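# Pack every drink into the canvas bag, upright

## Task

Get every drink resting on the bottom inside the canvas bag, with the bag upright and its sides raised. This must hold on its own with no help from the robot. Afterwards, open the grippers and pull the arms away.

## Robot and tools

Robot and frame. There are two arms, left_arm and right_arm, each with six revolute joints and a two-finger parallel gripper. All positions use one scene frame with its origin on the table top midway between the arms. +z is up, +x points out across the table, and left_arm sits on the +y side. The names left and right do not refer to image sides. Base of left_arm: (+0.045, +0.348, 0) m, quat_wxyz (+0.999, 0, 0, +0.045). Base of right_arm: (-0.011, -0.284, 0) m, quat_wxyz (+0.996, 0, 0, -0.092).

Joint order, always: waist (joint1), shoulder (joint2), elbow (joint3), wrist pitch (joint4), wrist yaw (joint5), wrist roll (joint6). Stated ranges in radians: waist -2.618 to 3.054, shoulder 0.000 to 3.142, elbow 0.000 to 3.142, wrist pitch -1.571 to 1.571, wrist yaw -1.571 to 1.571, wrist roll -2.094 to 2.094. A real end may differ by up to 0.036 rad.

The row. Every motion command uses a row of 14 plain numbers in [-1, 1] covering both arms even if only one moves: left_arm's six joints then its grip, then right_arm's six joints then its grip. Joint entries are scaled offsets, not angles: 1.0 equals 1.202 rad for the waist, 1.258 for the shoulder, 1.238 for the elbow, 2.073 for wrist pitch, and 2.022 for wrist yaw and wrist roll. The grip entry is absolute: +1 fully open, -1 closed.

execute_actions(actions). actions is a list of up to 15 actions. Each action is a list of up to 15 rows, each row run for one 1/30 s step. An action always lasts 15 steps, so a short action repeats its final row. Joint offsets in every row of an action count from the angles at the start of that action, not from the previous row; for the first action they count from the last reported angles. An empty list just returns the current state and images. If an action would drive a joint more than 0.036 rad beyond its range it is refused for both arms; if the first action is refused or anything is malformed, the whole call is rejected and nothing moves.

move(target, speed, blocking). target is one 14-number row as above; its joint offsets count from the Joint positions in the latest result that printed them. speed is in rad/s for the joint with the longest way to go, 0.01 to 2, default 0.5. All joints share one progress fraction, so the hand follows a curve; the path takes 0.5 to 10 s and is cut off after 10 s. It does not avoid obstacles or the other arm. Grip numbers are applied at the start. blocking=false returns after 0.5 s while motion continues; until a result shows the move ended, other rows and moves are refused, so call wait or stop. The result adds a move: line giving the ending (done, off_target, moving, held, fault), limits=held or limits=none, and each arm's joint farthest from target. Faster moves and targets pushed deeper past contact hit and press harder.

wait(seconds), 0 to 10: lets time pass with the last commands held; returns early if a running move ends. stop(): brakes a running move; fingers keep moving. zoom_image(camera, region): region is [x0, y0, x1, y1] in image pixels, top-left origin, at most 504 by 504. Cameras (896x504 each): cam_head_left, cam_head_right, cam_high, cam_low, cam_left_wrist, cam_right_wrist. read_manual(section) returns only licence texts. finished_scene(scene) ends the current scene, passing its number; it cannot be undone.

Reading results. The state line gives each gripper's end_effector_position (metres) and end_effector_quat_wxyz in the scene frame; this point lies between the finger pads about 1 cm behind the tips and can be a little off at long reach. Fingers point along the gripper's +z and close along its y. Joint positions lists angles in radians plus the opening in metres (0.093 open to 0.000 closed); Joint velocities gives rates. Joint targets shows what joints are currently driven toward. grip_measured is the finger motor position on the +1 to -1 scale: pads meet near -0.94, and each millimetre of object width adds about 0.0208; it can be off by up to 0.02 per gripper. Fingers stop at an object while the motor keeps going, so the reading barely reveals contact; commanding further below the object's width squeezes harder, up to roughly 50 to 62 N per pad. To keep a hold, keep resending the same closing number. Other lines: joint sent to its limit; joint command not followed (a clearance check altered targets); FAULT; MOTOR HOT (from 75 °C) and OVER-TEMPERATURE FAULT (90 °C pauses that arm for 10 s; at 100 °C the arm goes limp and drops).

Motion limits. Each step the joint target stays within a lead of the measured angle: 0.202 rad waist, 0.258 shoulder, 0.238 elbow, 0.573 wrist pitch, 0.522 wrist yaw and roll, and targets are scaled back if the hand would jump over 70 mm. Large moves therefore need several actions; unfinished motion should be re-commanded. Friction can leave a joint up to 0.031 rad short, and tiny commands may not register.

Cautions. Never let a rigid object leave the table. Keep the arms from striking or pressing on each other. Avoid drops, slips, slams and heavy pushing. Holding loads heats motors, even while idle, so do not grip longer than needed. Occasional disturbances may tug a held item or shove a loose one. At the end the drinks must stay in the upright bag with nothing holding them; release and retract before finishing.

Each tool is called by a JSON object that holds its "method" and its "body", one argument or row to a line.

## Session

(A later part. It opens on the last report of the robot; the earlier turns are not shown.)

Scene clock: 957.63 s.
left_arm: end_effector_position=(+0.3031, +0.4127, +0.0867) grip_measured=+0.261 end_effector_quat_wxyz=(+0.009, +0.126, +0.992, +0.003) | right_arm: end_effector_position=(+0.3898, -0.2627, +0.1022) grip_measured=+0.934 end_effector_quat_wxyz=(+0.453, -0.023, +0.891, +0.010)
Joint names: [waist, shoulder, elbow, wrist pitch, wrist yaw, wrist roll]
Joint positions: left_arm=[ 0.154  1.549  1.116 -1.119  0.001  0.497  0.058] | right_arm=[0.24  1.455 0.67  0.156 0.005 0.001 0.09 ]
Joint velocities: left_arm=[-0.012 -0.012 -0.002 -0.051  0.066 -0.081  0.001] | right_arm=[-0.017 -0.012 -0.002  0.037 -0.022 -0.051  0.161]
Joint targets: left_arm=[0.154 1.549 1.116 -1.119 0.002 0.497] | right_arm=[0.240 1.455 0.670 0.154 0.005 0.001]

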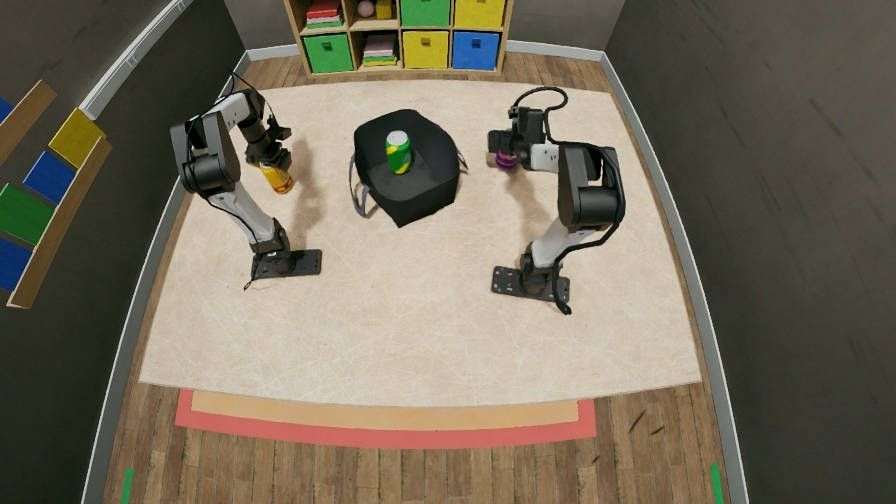

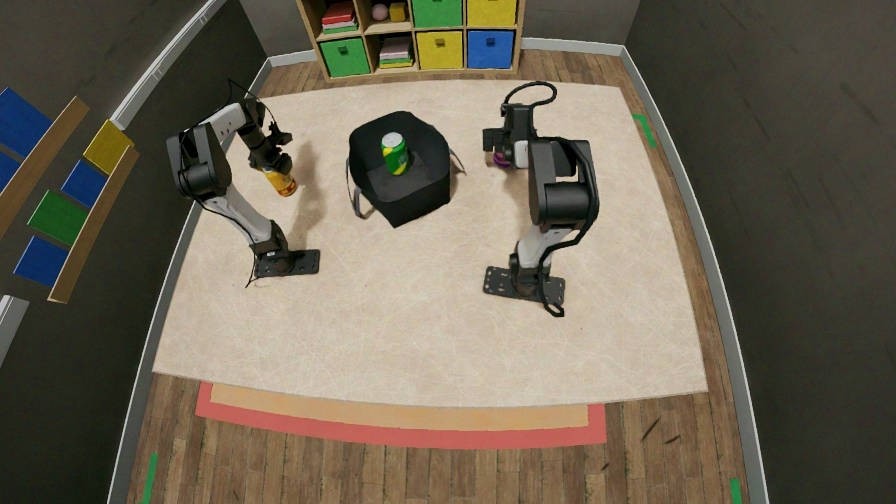

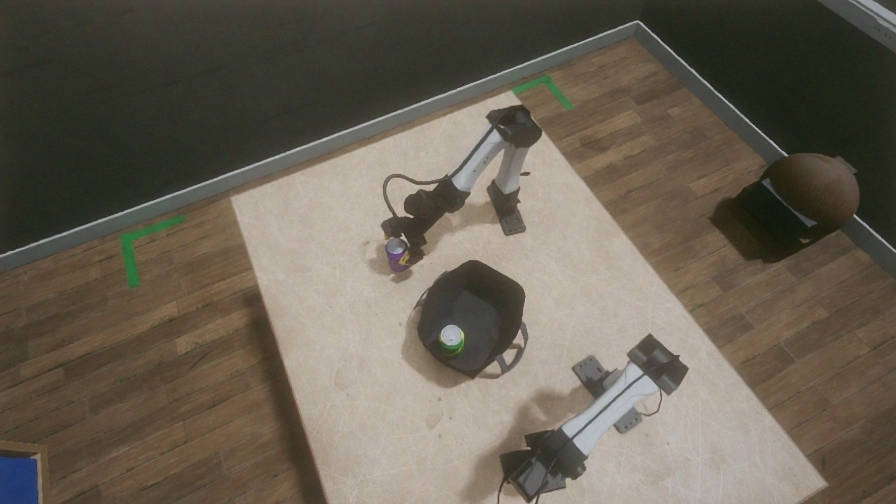

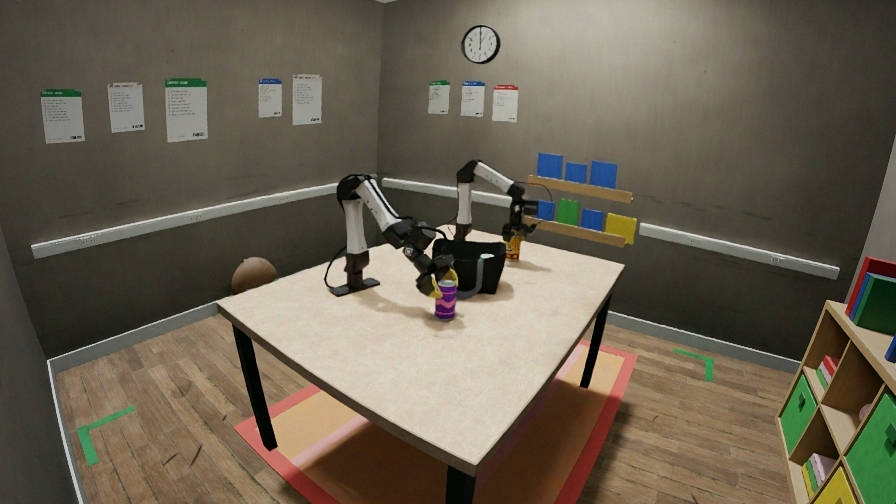

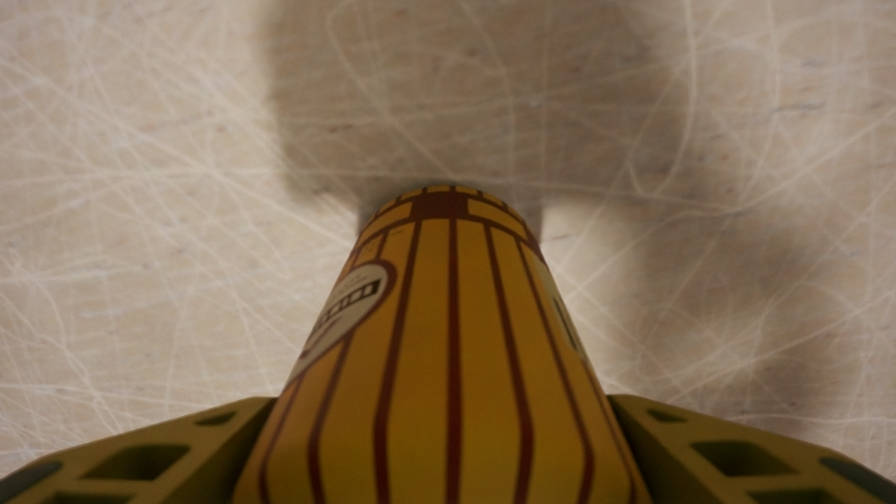

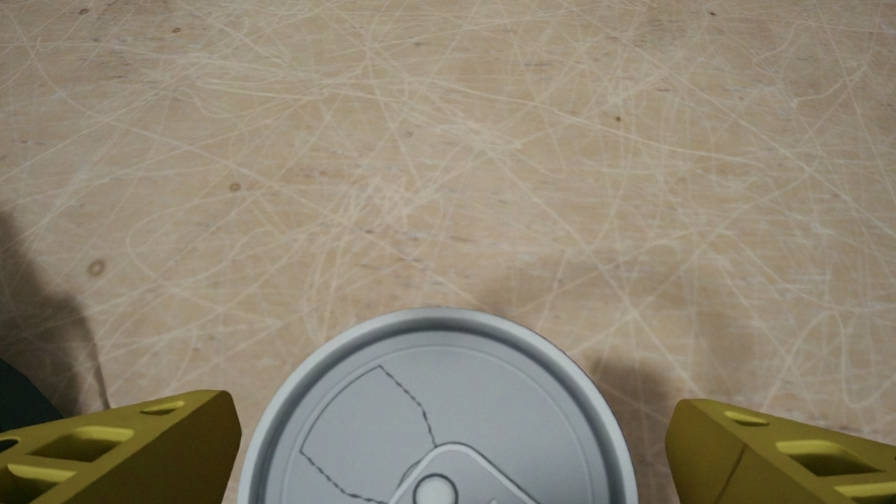

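{"method": "execute_actions", "body": {
  "actions": [
    [[0,-0.004,0.005,-0.002,0,0,0.22, 0.001,0,0.006,-0.006,0,0,1],[0,-0.008,0.013,-0.006,0,0,0.22, 0.002,0,0.015,-0.016,0,0,1],[0,-0.012,0.026,-0.012,0,0,0.22, 0.003,0,0.030,-0.031,0,0,1],[0,-0.016,0.042,-0.019,0,0,0.22, 0.004,0,0.048,-0.050,0,0,1],[-0.002,-0.020,0.063,-0.029,0,0.006,0.22, 0.005,0.001,0.072,-0.075,0,0,1],[-0.007,-0.023,0.084,-0.038,0,0.016,0.22, 0.006,0.002,0.095,-0.100,0,0,1],[-0.013,-0.026,0.108,-0.049,0,0.032,0.22, 0.007,0.004,0.122,-0.128,0,0,1],[-0.022,-0.029,0.132,-0.060,0,0.051,0.22, 0.008,0.007,0.149,-0.156,0,0,1],[-0.032,-0.032,0.155,-0.070,0,0.075,0.22, 0.009,0.010,0.176,-0.184,0,0,1],[-0.042,-0.034,0.179,-0.081,0,0.099,0.22, 0.01,0.014,0.203,-0.212,0,0,1],[-0.051,-0.036,0.203,-0.092,0,0.123,0.22, 0.01,0.017,0.229,-0.240,0,0,1],[-0.061,-0.038,0.224,-0.101,0,0.147,0.22, 0.01,0.020,0.253,-0.265,0,0,1],[-0.071,-0.040,0.239,-0.108,0,0.168,0.22, 0.01,0.023,0.271,-0.284,0,0,1],[-0.078,-0.041,0.252,-0.114,0,0.186,0.22, 0.01,0.025,0.286,-0.300,0,0,1],[-0.083,-0.042,0.263,-0.119,0,0.198,0.22, 0.01,0.027,0.298,-0.312,0,0,1]]
  ]
}}

Scene clock: 1042.03 s.
left_arm: end_effector_position=(+0.3361, +0.3968, +0.1634) grip_measured=+0.261 end_effector_quat_wxyz=(+0.068, +0.287, +0.955, +0.033) | right_arm: end_effector_position=(+0.4035, -0.2599, +0.1586) grip_measured=+1.000 end_effector_quat_wxyz=(+0.403, -0.026, +0.915, +0.010)
Joint names: [waist, shoulder, elbow, wrist pitch, wrist yaw, wrist roll]
Joint positions: left_arm=[ 0.074  1.525  1.387 -1.282  0.     0.749  0.058] | right_arm=[ 0.245  1.455  1.    -0.285  0.005  0.001  0.093]
Joint velocities: left_arm=[-0.291 -0.149  0.569 -0.33   0.051  0.93  -0.   ] | right_arm=[-0.002 -0.002  0.579 -1.062 -0.007  0.007  0.   ]
Joint targets: left_arm=[0.054 1.496 1.441 -1.365 0.001 0.897] | right_arm=[0.252 1.489 1.038 -0.491 0.005 0.001]

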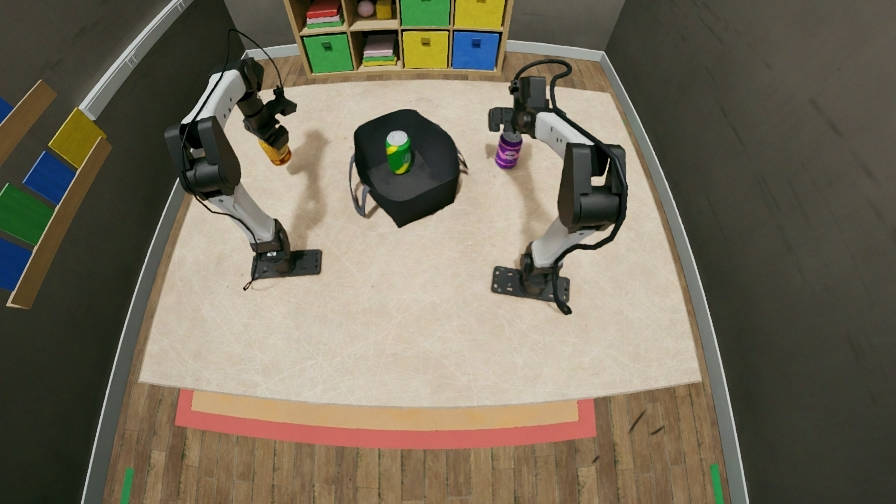

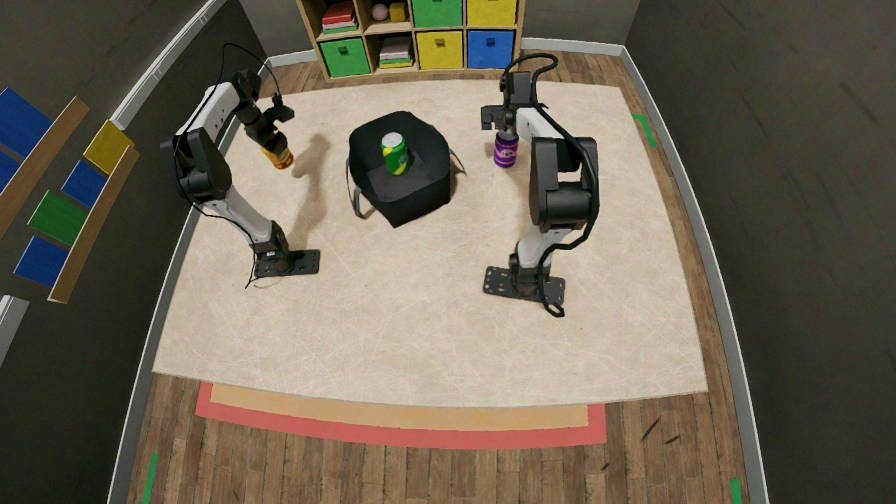

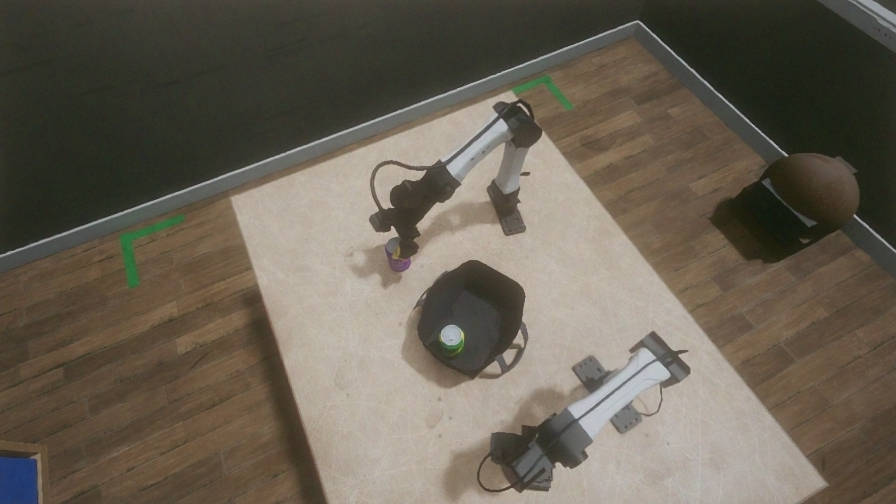

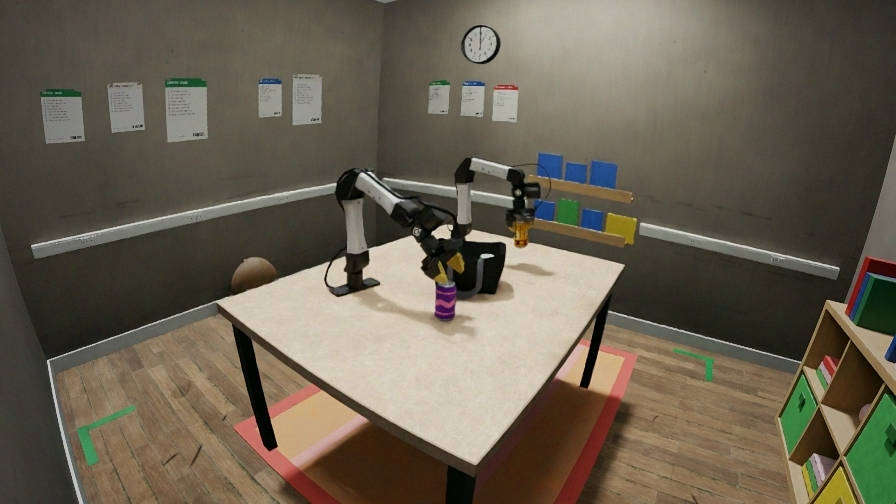

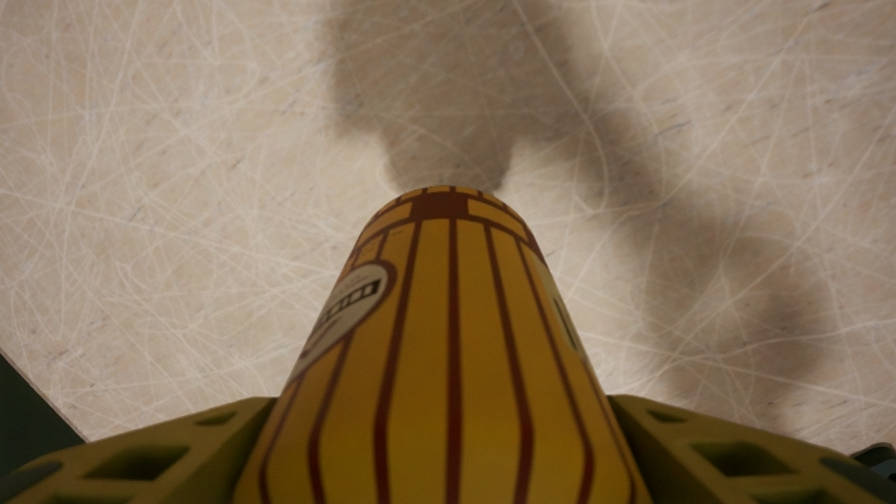

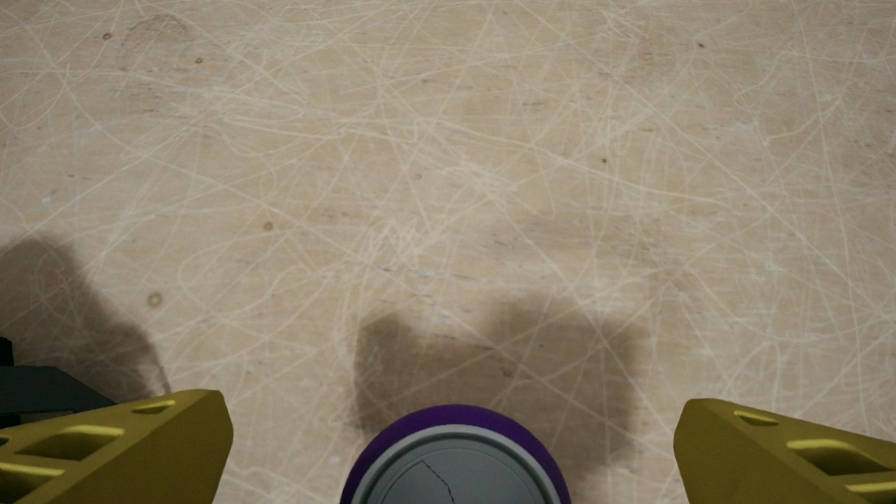

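{"method": "execute_actions", "body": {
  "actions": [
    [[-0.020,-0.023,0.050,-0.043,0,0.082,0.22, 0.002,0.029,0.039,-0.111,0,0,1],[-0.026,-0.022,0.063,-0.046,0,0.097,0.22, 0.002,0.034,0.053,-0.128,0,0,1],[-0.034,-0.021,0.082,-0.049,0,0.116,0.22, 0.002,0.042,0.074,-0.148,0,0,1],[-0.045,-0.018,0.107,-0.052,0,0.136,0.22, 0.002,0.052,0.098,-0.169,0,0,1],[-0.058,-0.015,0.134,-0.055,0,0.158,0.22, 0.002,0.065,0.124,-0.191,0,0,1],[-0.074,-0.011,0.164,-0.058,0,0.179,0.22, 0.002,0.080,0.153,-0.212,0,0,1],[-0.092,-0.006,0.195,-0.061,0,0.200,0.22, 0.002,0.097,0.181,-0.233,0,0,1],[-0.111,-0.001,0.225,-0.064,0,0.222,0.22, 0.002,0.115,0.209,-0.254,0,0,1],[-0.133,0.006,0.256,-0.067,0,0.243,0.22, 0.002,0.134,0.237,-0.274,0,0,1],[-0.156,0.012,0.286,-0.070,0,0.264,0.22, 0.002,0.154,0.266,-0.294,0,0,1],[-0.181,0.018,0.314,-0.073,0,0.286,0.22, 0.002,0.174,0.293,-0.313,0,0,1],[-0.208,0.025,0.341,-0.076,0,0.307,0.22, 0.002,0.194,0.320,-0.332,0,0,1],[-0.235,0.031,0.365,-0.079,0,0.328,0.22, 0.002,0.214,0.346,-0.350,0,0,1],[-0.265,0.037,0.387,-0.081,0,0.350,0.22, 0.002,0.234,0.372,-0.367,0,0,1],[-0.295,0.044,0.406,-0.083,0,0.371,0.22, 0.002,0.254,0.396,-0.384,0,0,1]],
    [[-0.089,0.010,0.061,-0.002,0,0.125,0.22, 0,0.068,0.081,-0.107,0,0,1],[-0.121,0.017,0.076,-0.002,0,0.146,0.22, 0,0.087,0.105,-0.122,0,0,1],[-0.155,0.022,0.089,-0.002,0,0.168,0.22, 0,0.107,0.128,-0.135,0,0,1],[-0.189,0.028,0.099,-0.002,0,0.189,0.22, 0,0.127,0.151,-0.148,0,0,1],[-0.223,0.033,0.107,-0.002,0,0.210,0.22, 0,0.146,0.173,-0.159,0,0,1],[-0.257,0.038,0.113,-0.002,0,0.231,0.22, 0,0.165,0.194,-0.170,0,0,1],[-0.290,0.043,0.117,-0.002,0,0.253,0.22, 0,0.182,0.213,-0.179,0,0,1],[-0.323,0.047,0.117,-0.002,0,0.273,0.22, 0,0.198,0.231,-0.187,0,0,1],[-0.354,0.050,0.117,-0.002,0,0.291,0.22, 0,0.212,0.247,-0.193,0,0,1],[-0.383,0.052,0.117,-0.002,0,0.307,0.22, 0,0.225,0.262,-0.197,0,0,1],[-0.409,0.052,0.117,-0.002,0,0.321,0.22, 0,0.236,0.274,-0.200,0,0,1],[-0.433,0.052,0.117,-0.002,0,0.333,0.22, 0,0.245,0.284,-0.200,0,0,1],[-0.455,0.052,0.117,-0.002,0,0.342,0.22, 0,0.252,0.291,-0.200,0,0,1],[-0.474,0.052,0.117,-0.002,0,0.348,0.22, 0,0.257,0.295,-0.200,0,0,1],[-0.491,0.052,0.117,-0.002,0,0.351,0.22, 0,0.260,0.297,-0.200,0,0,1]]
  ]
}}

Scene clock: 1163.03 s.
left_arm: end_effector_position=(+0.3190, +0.1283, +0.2851) grip_measured=+0.261 end_effector_quat_wxyz=(+0.170, +0.943, +0.260, +0.122) | right_arm: end_effector_position=(+0.3908, -0.2607, +0.1145) grip_measured=+1.000 end_effector_quat_wxyz=(+0.041, -0.029, +0.999, -0.001)
Joint names: [waist, shoulder, elbow, wrist pitch, wrist yaw, wrist roll]
Joint positions: left_arm=[-0.766  1.631  1.928 -1.446  0.001  1.928  0.058] | right_arm=[ 0.245  2.     1.77  -1.258  0.005  0.001  0.093]
Joint velocities: left_arm=[-0.691 -0.007 -0.002  0.022  0.022  0.579 -0.   ] | right_arm=[ 0.002  0.203  0.159 -0.139 -0.051 -0.037  0.   ]
Joint targets: left_arm=[-0.803 1.623 1.964 -1.432 -0.001 2.031] | right_arm=[0.245 2.031 1.798 -1.311 0.005 0.001]

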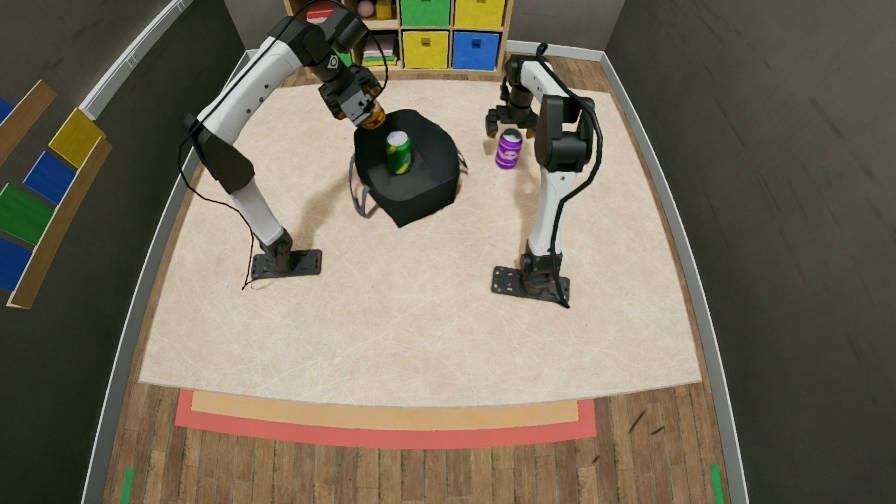

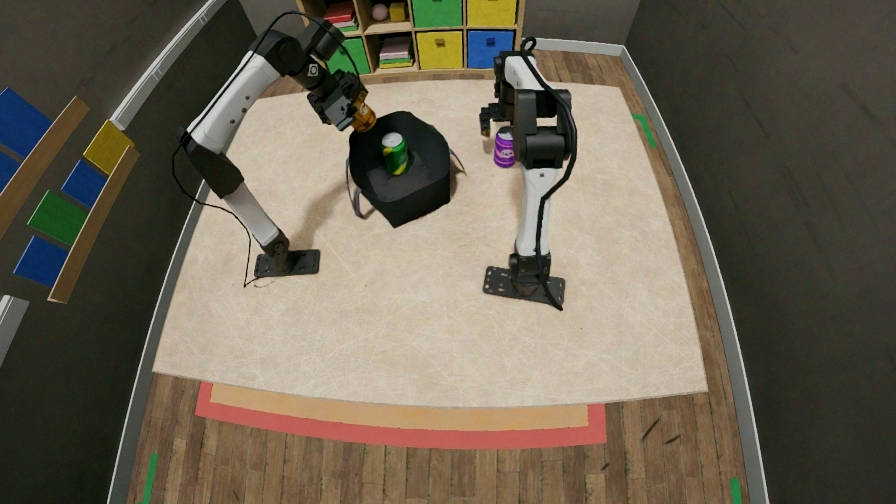

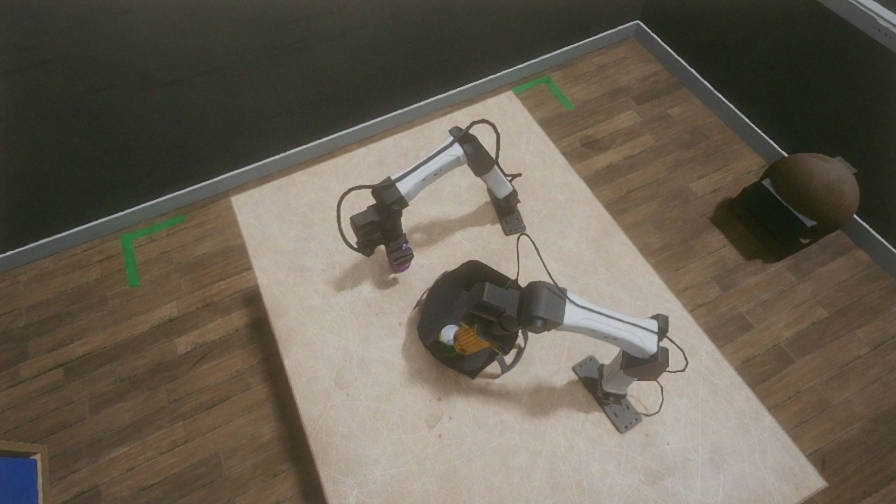

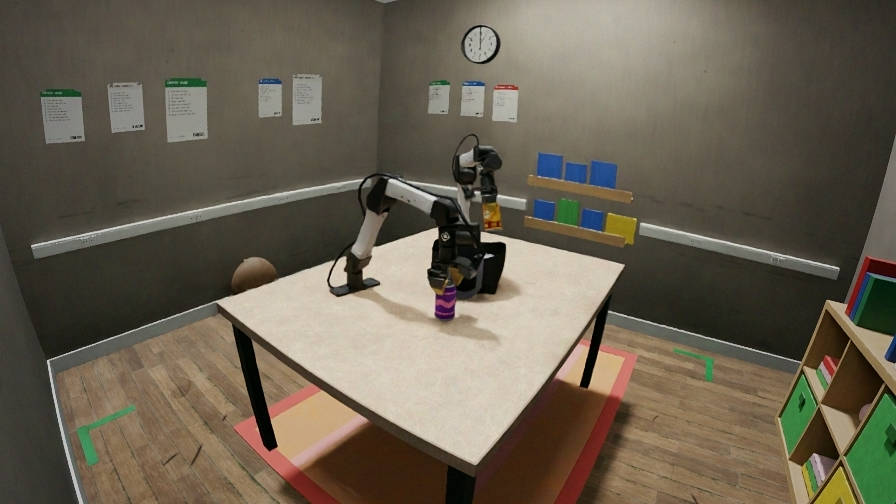

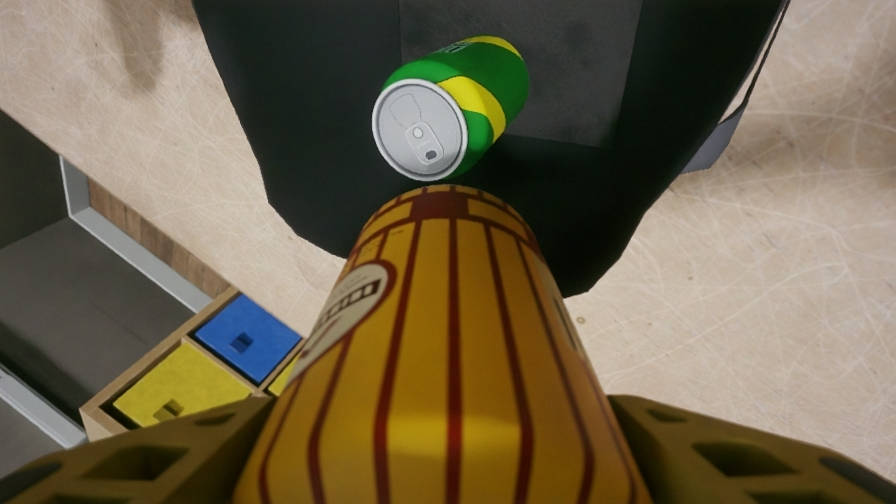

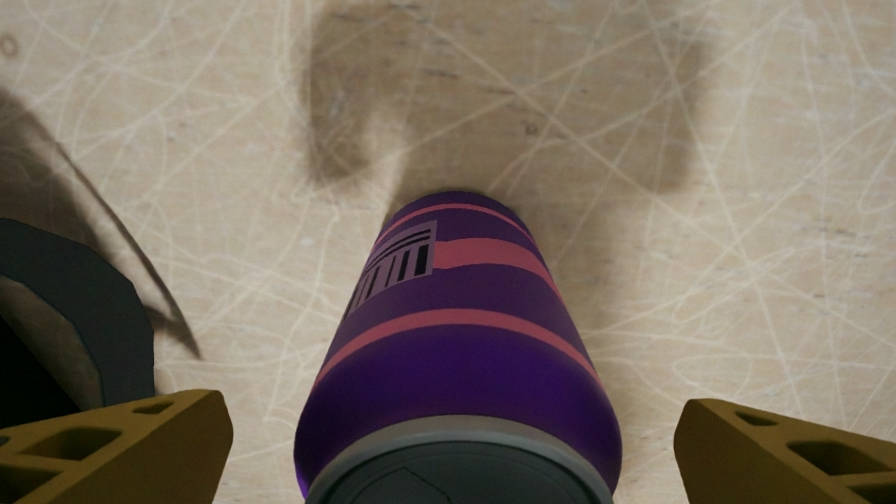

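{"method": "execute_actions", "body": {
  "actions": []
}}

Scene clock: 1167.20 s.
left_arm: end_effector_position=(+0.3071, +0.1179, +0.2840) grip_measured=+0.261 end_effector_quat_wxyz=(+0.165, +0.960, +0.194, +0.121) | right_arm: end_effector_position=(+0.3848, -0.2610, +0.1129) grip_measured=+1.000 end_effector_quat_wxyz=(+0.024, -0.029, +0.999, -0.002)
Joint names: [waist, shoulder, elbow, wrist pitch, wrist yaw, wrist roll]
Joint positions: left_arm=[-0.806  1.631  1.928 -1.457  0.009  2.025  0.058] | right_arm=[ 0.245  2.01   1.78  -1.292  0.005  0.001  0.093]
Joint velocities: left_arm=[-0.022 -0.012  0.007 -0.007 -0.007 -0.007 -0.   ] | right_arm=[ 0.002 -0.002  0.007 -0.022 -0.037  0.022  0.   ]
Joint targets: left_arm=[-0.803 1.623 1.964 -1.433 -0.001 2.031] | right_arm=[0.245 2.031 1.798 -1.311 0.005 0.001]

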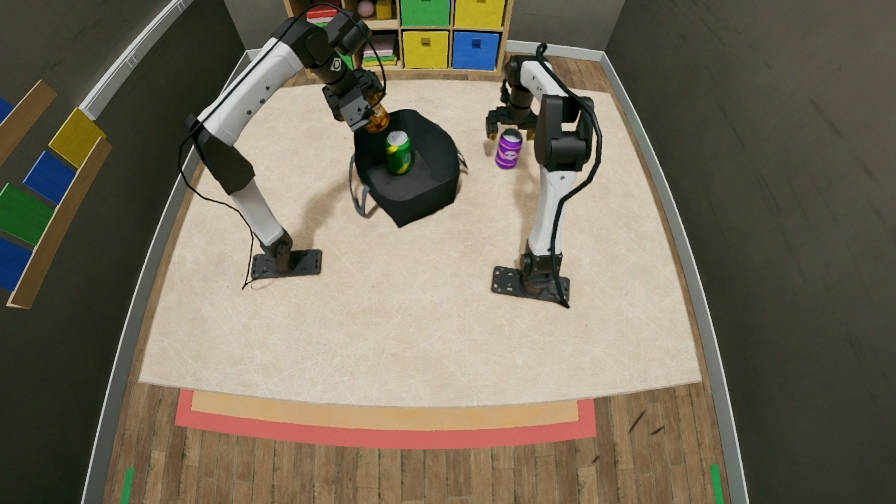

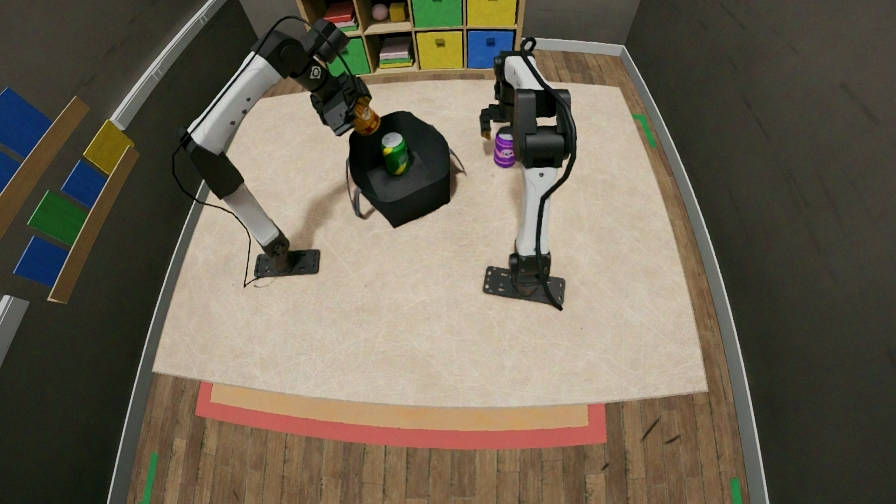

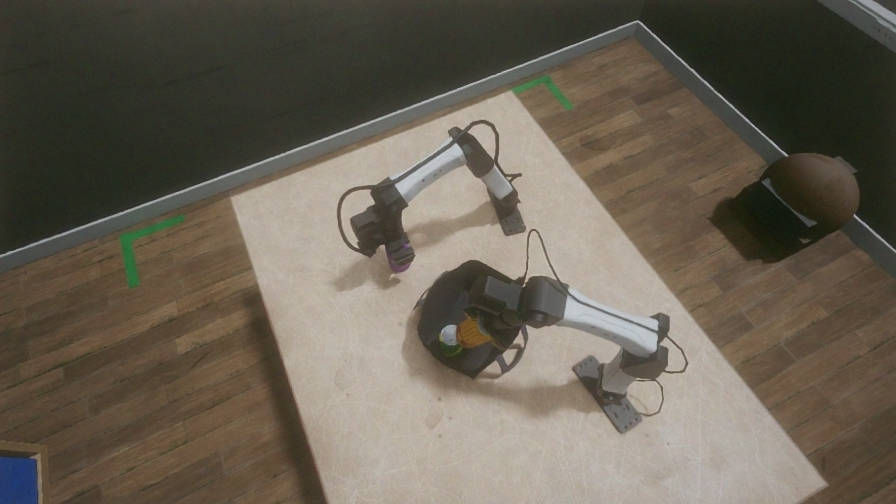

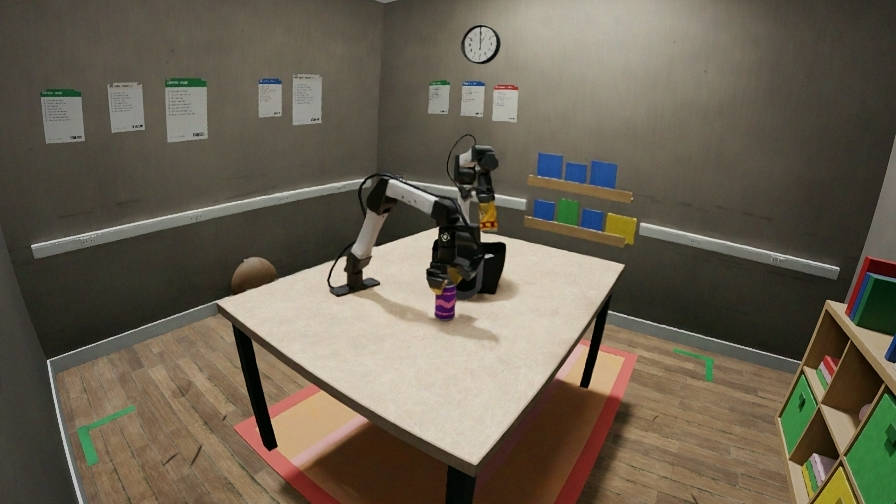

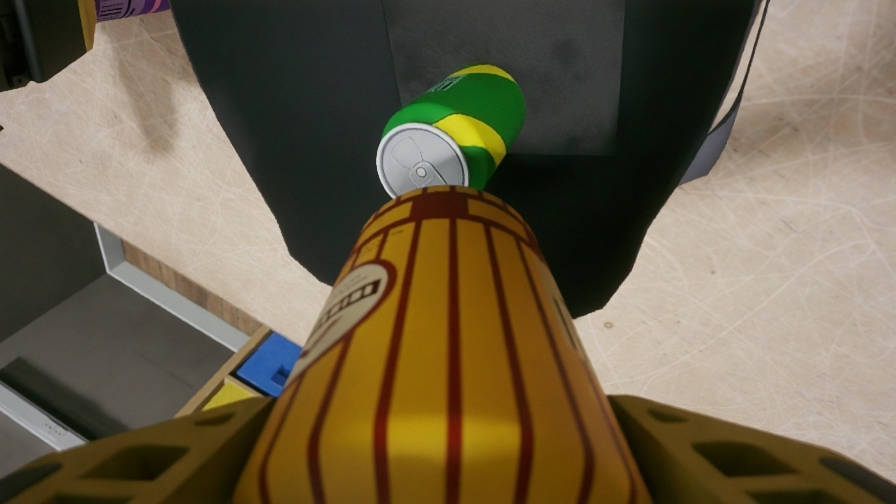

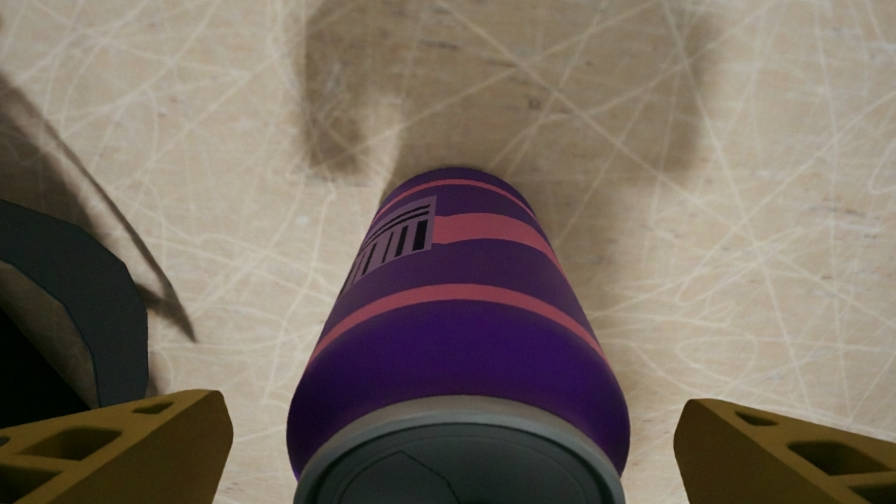

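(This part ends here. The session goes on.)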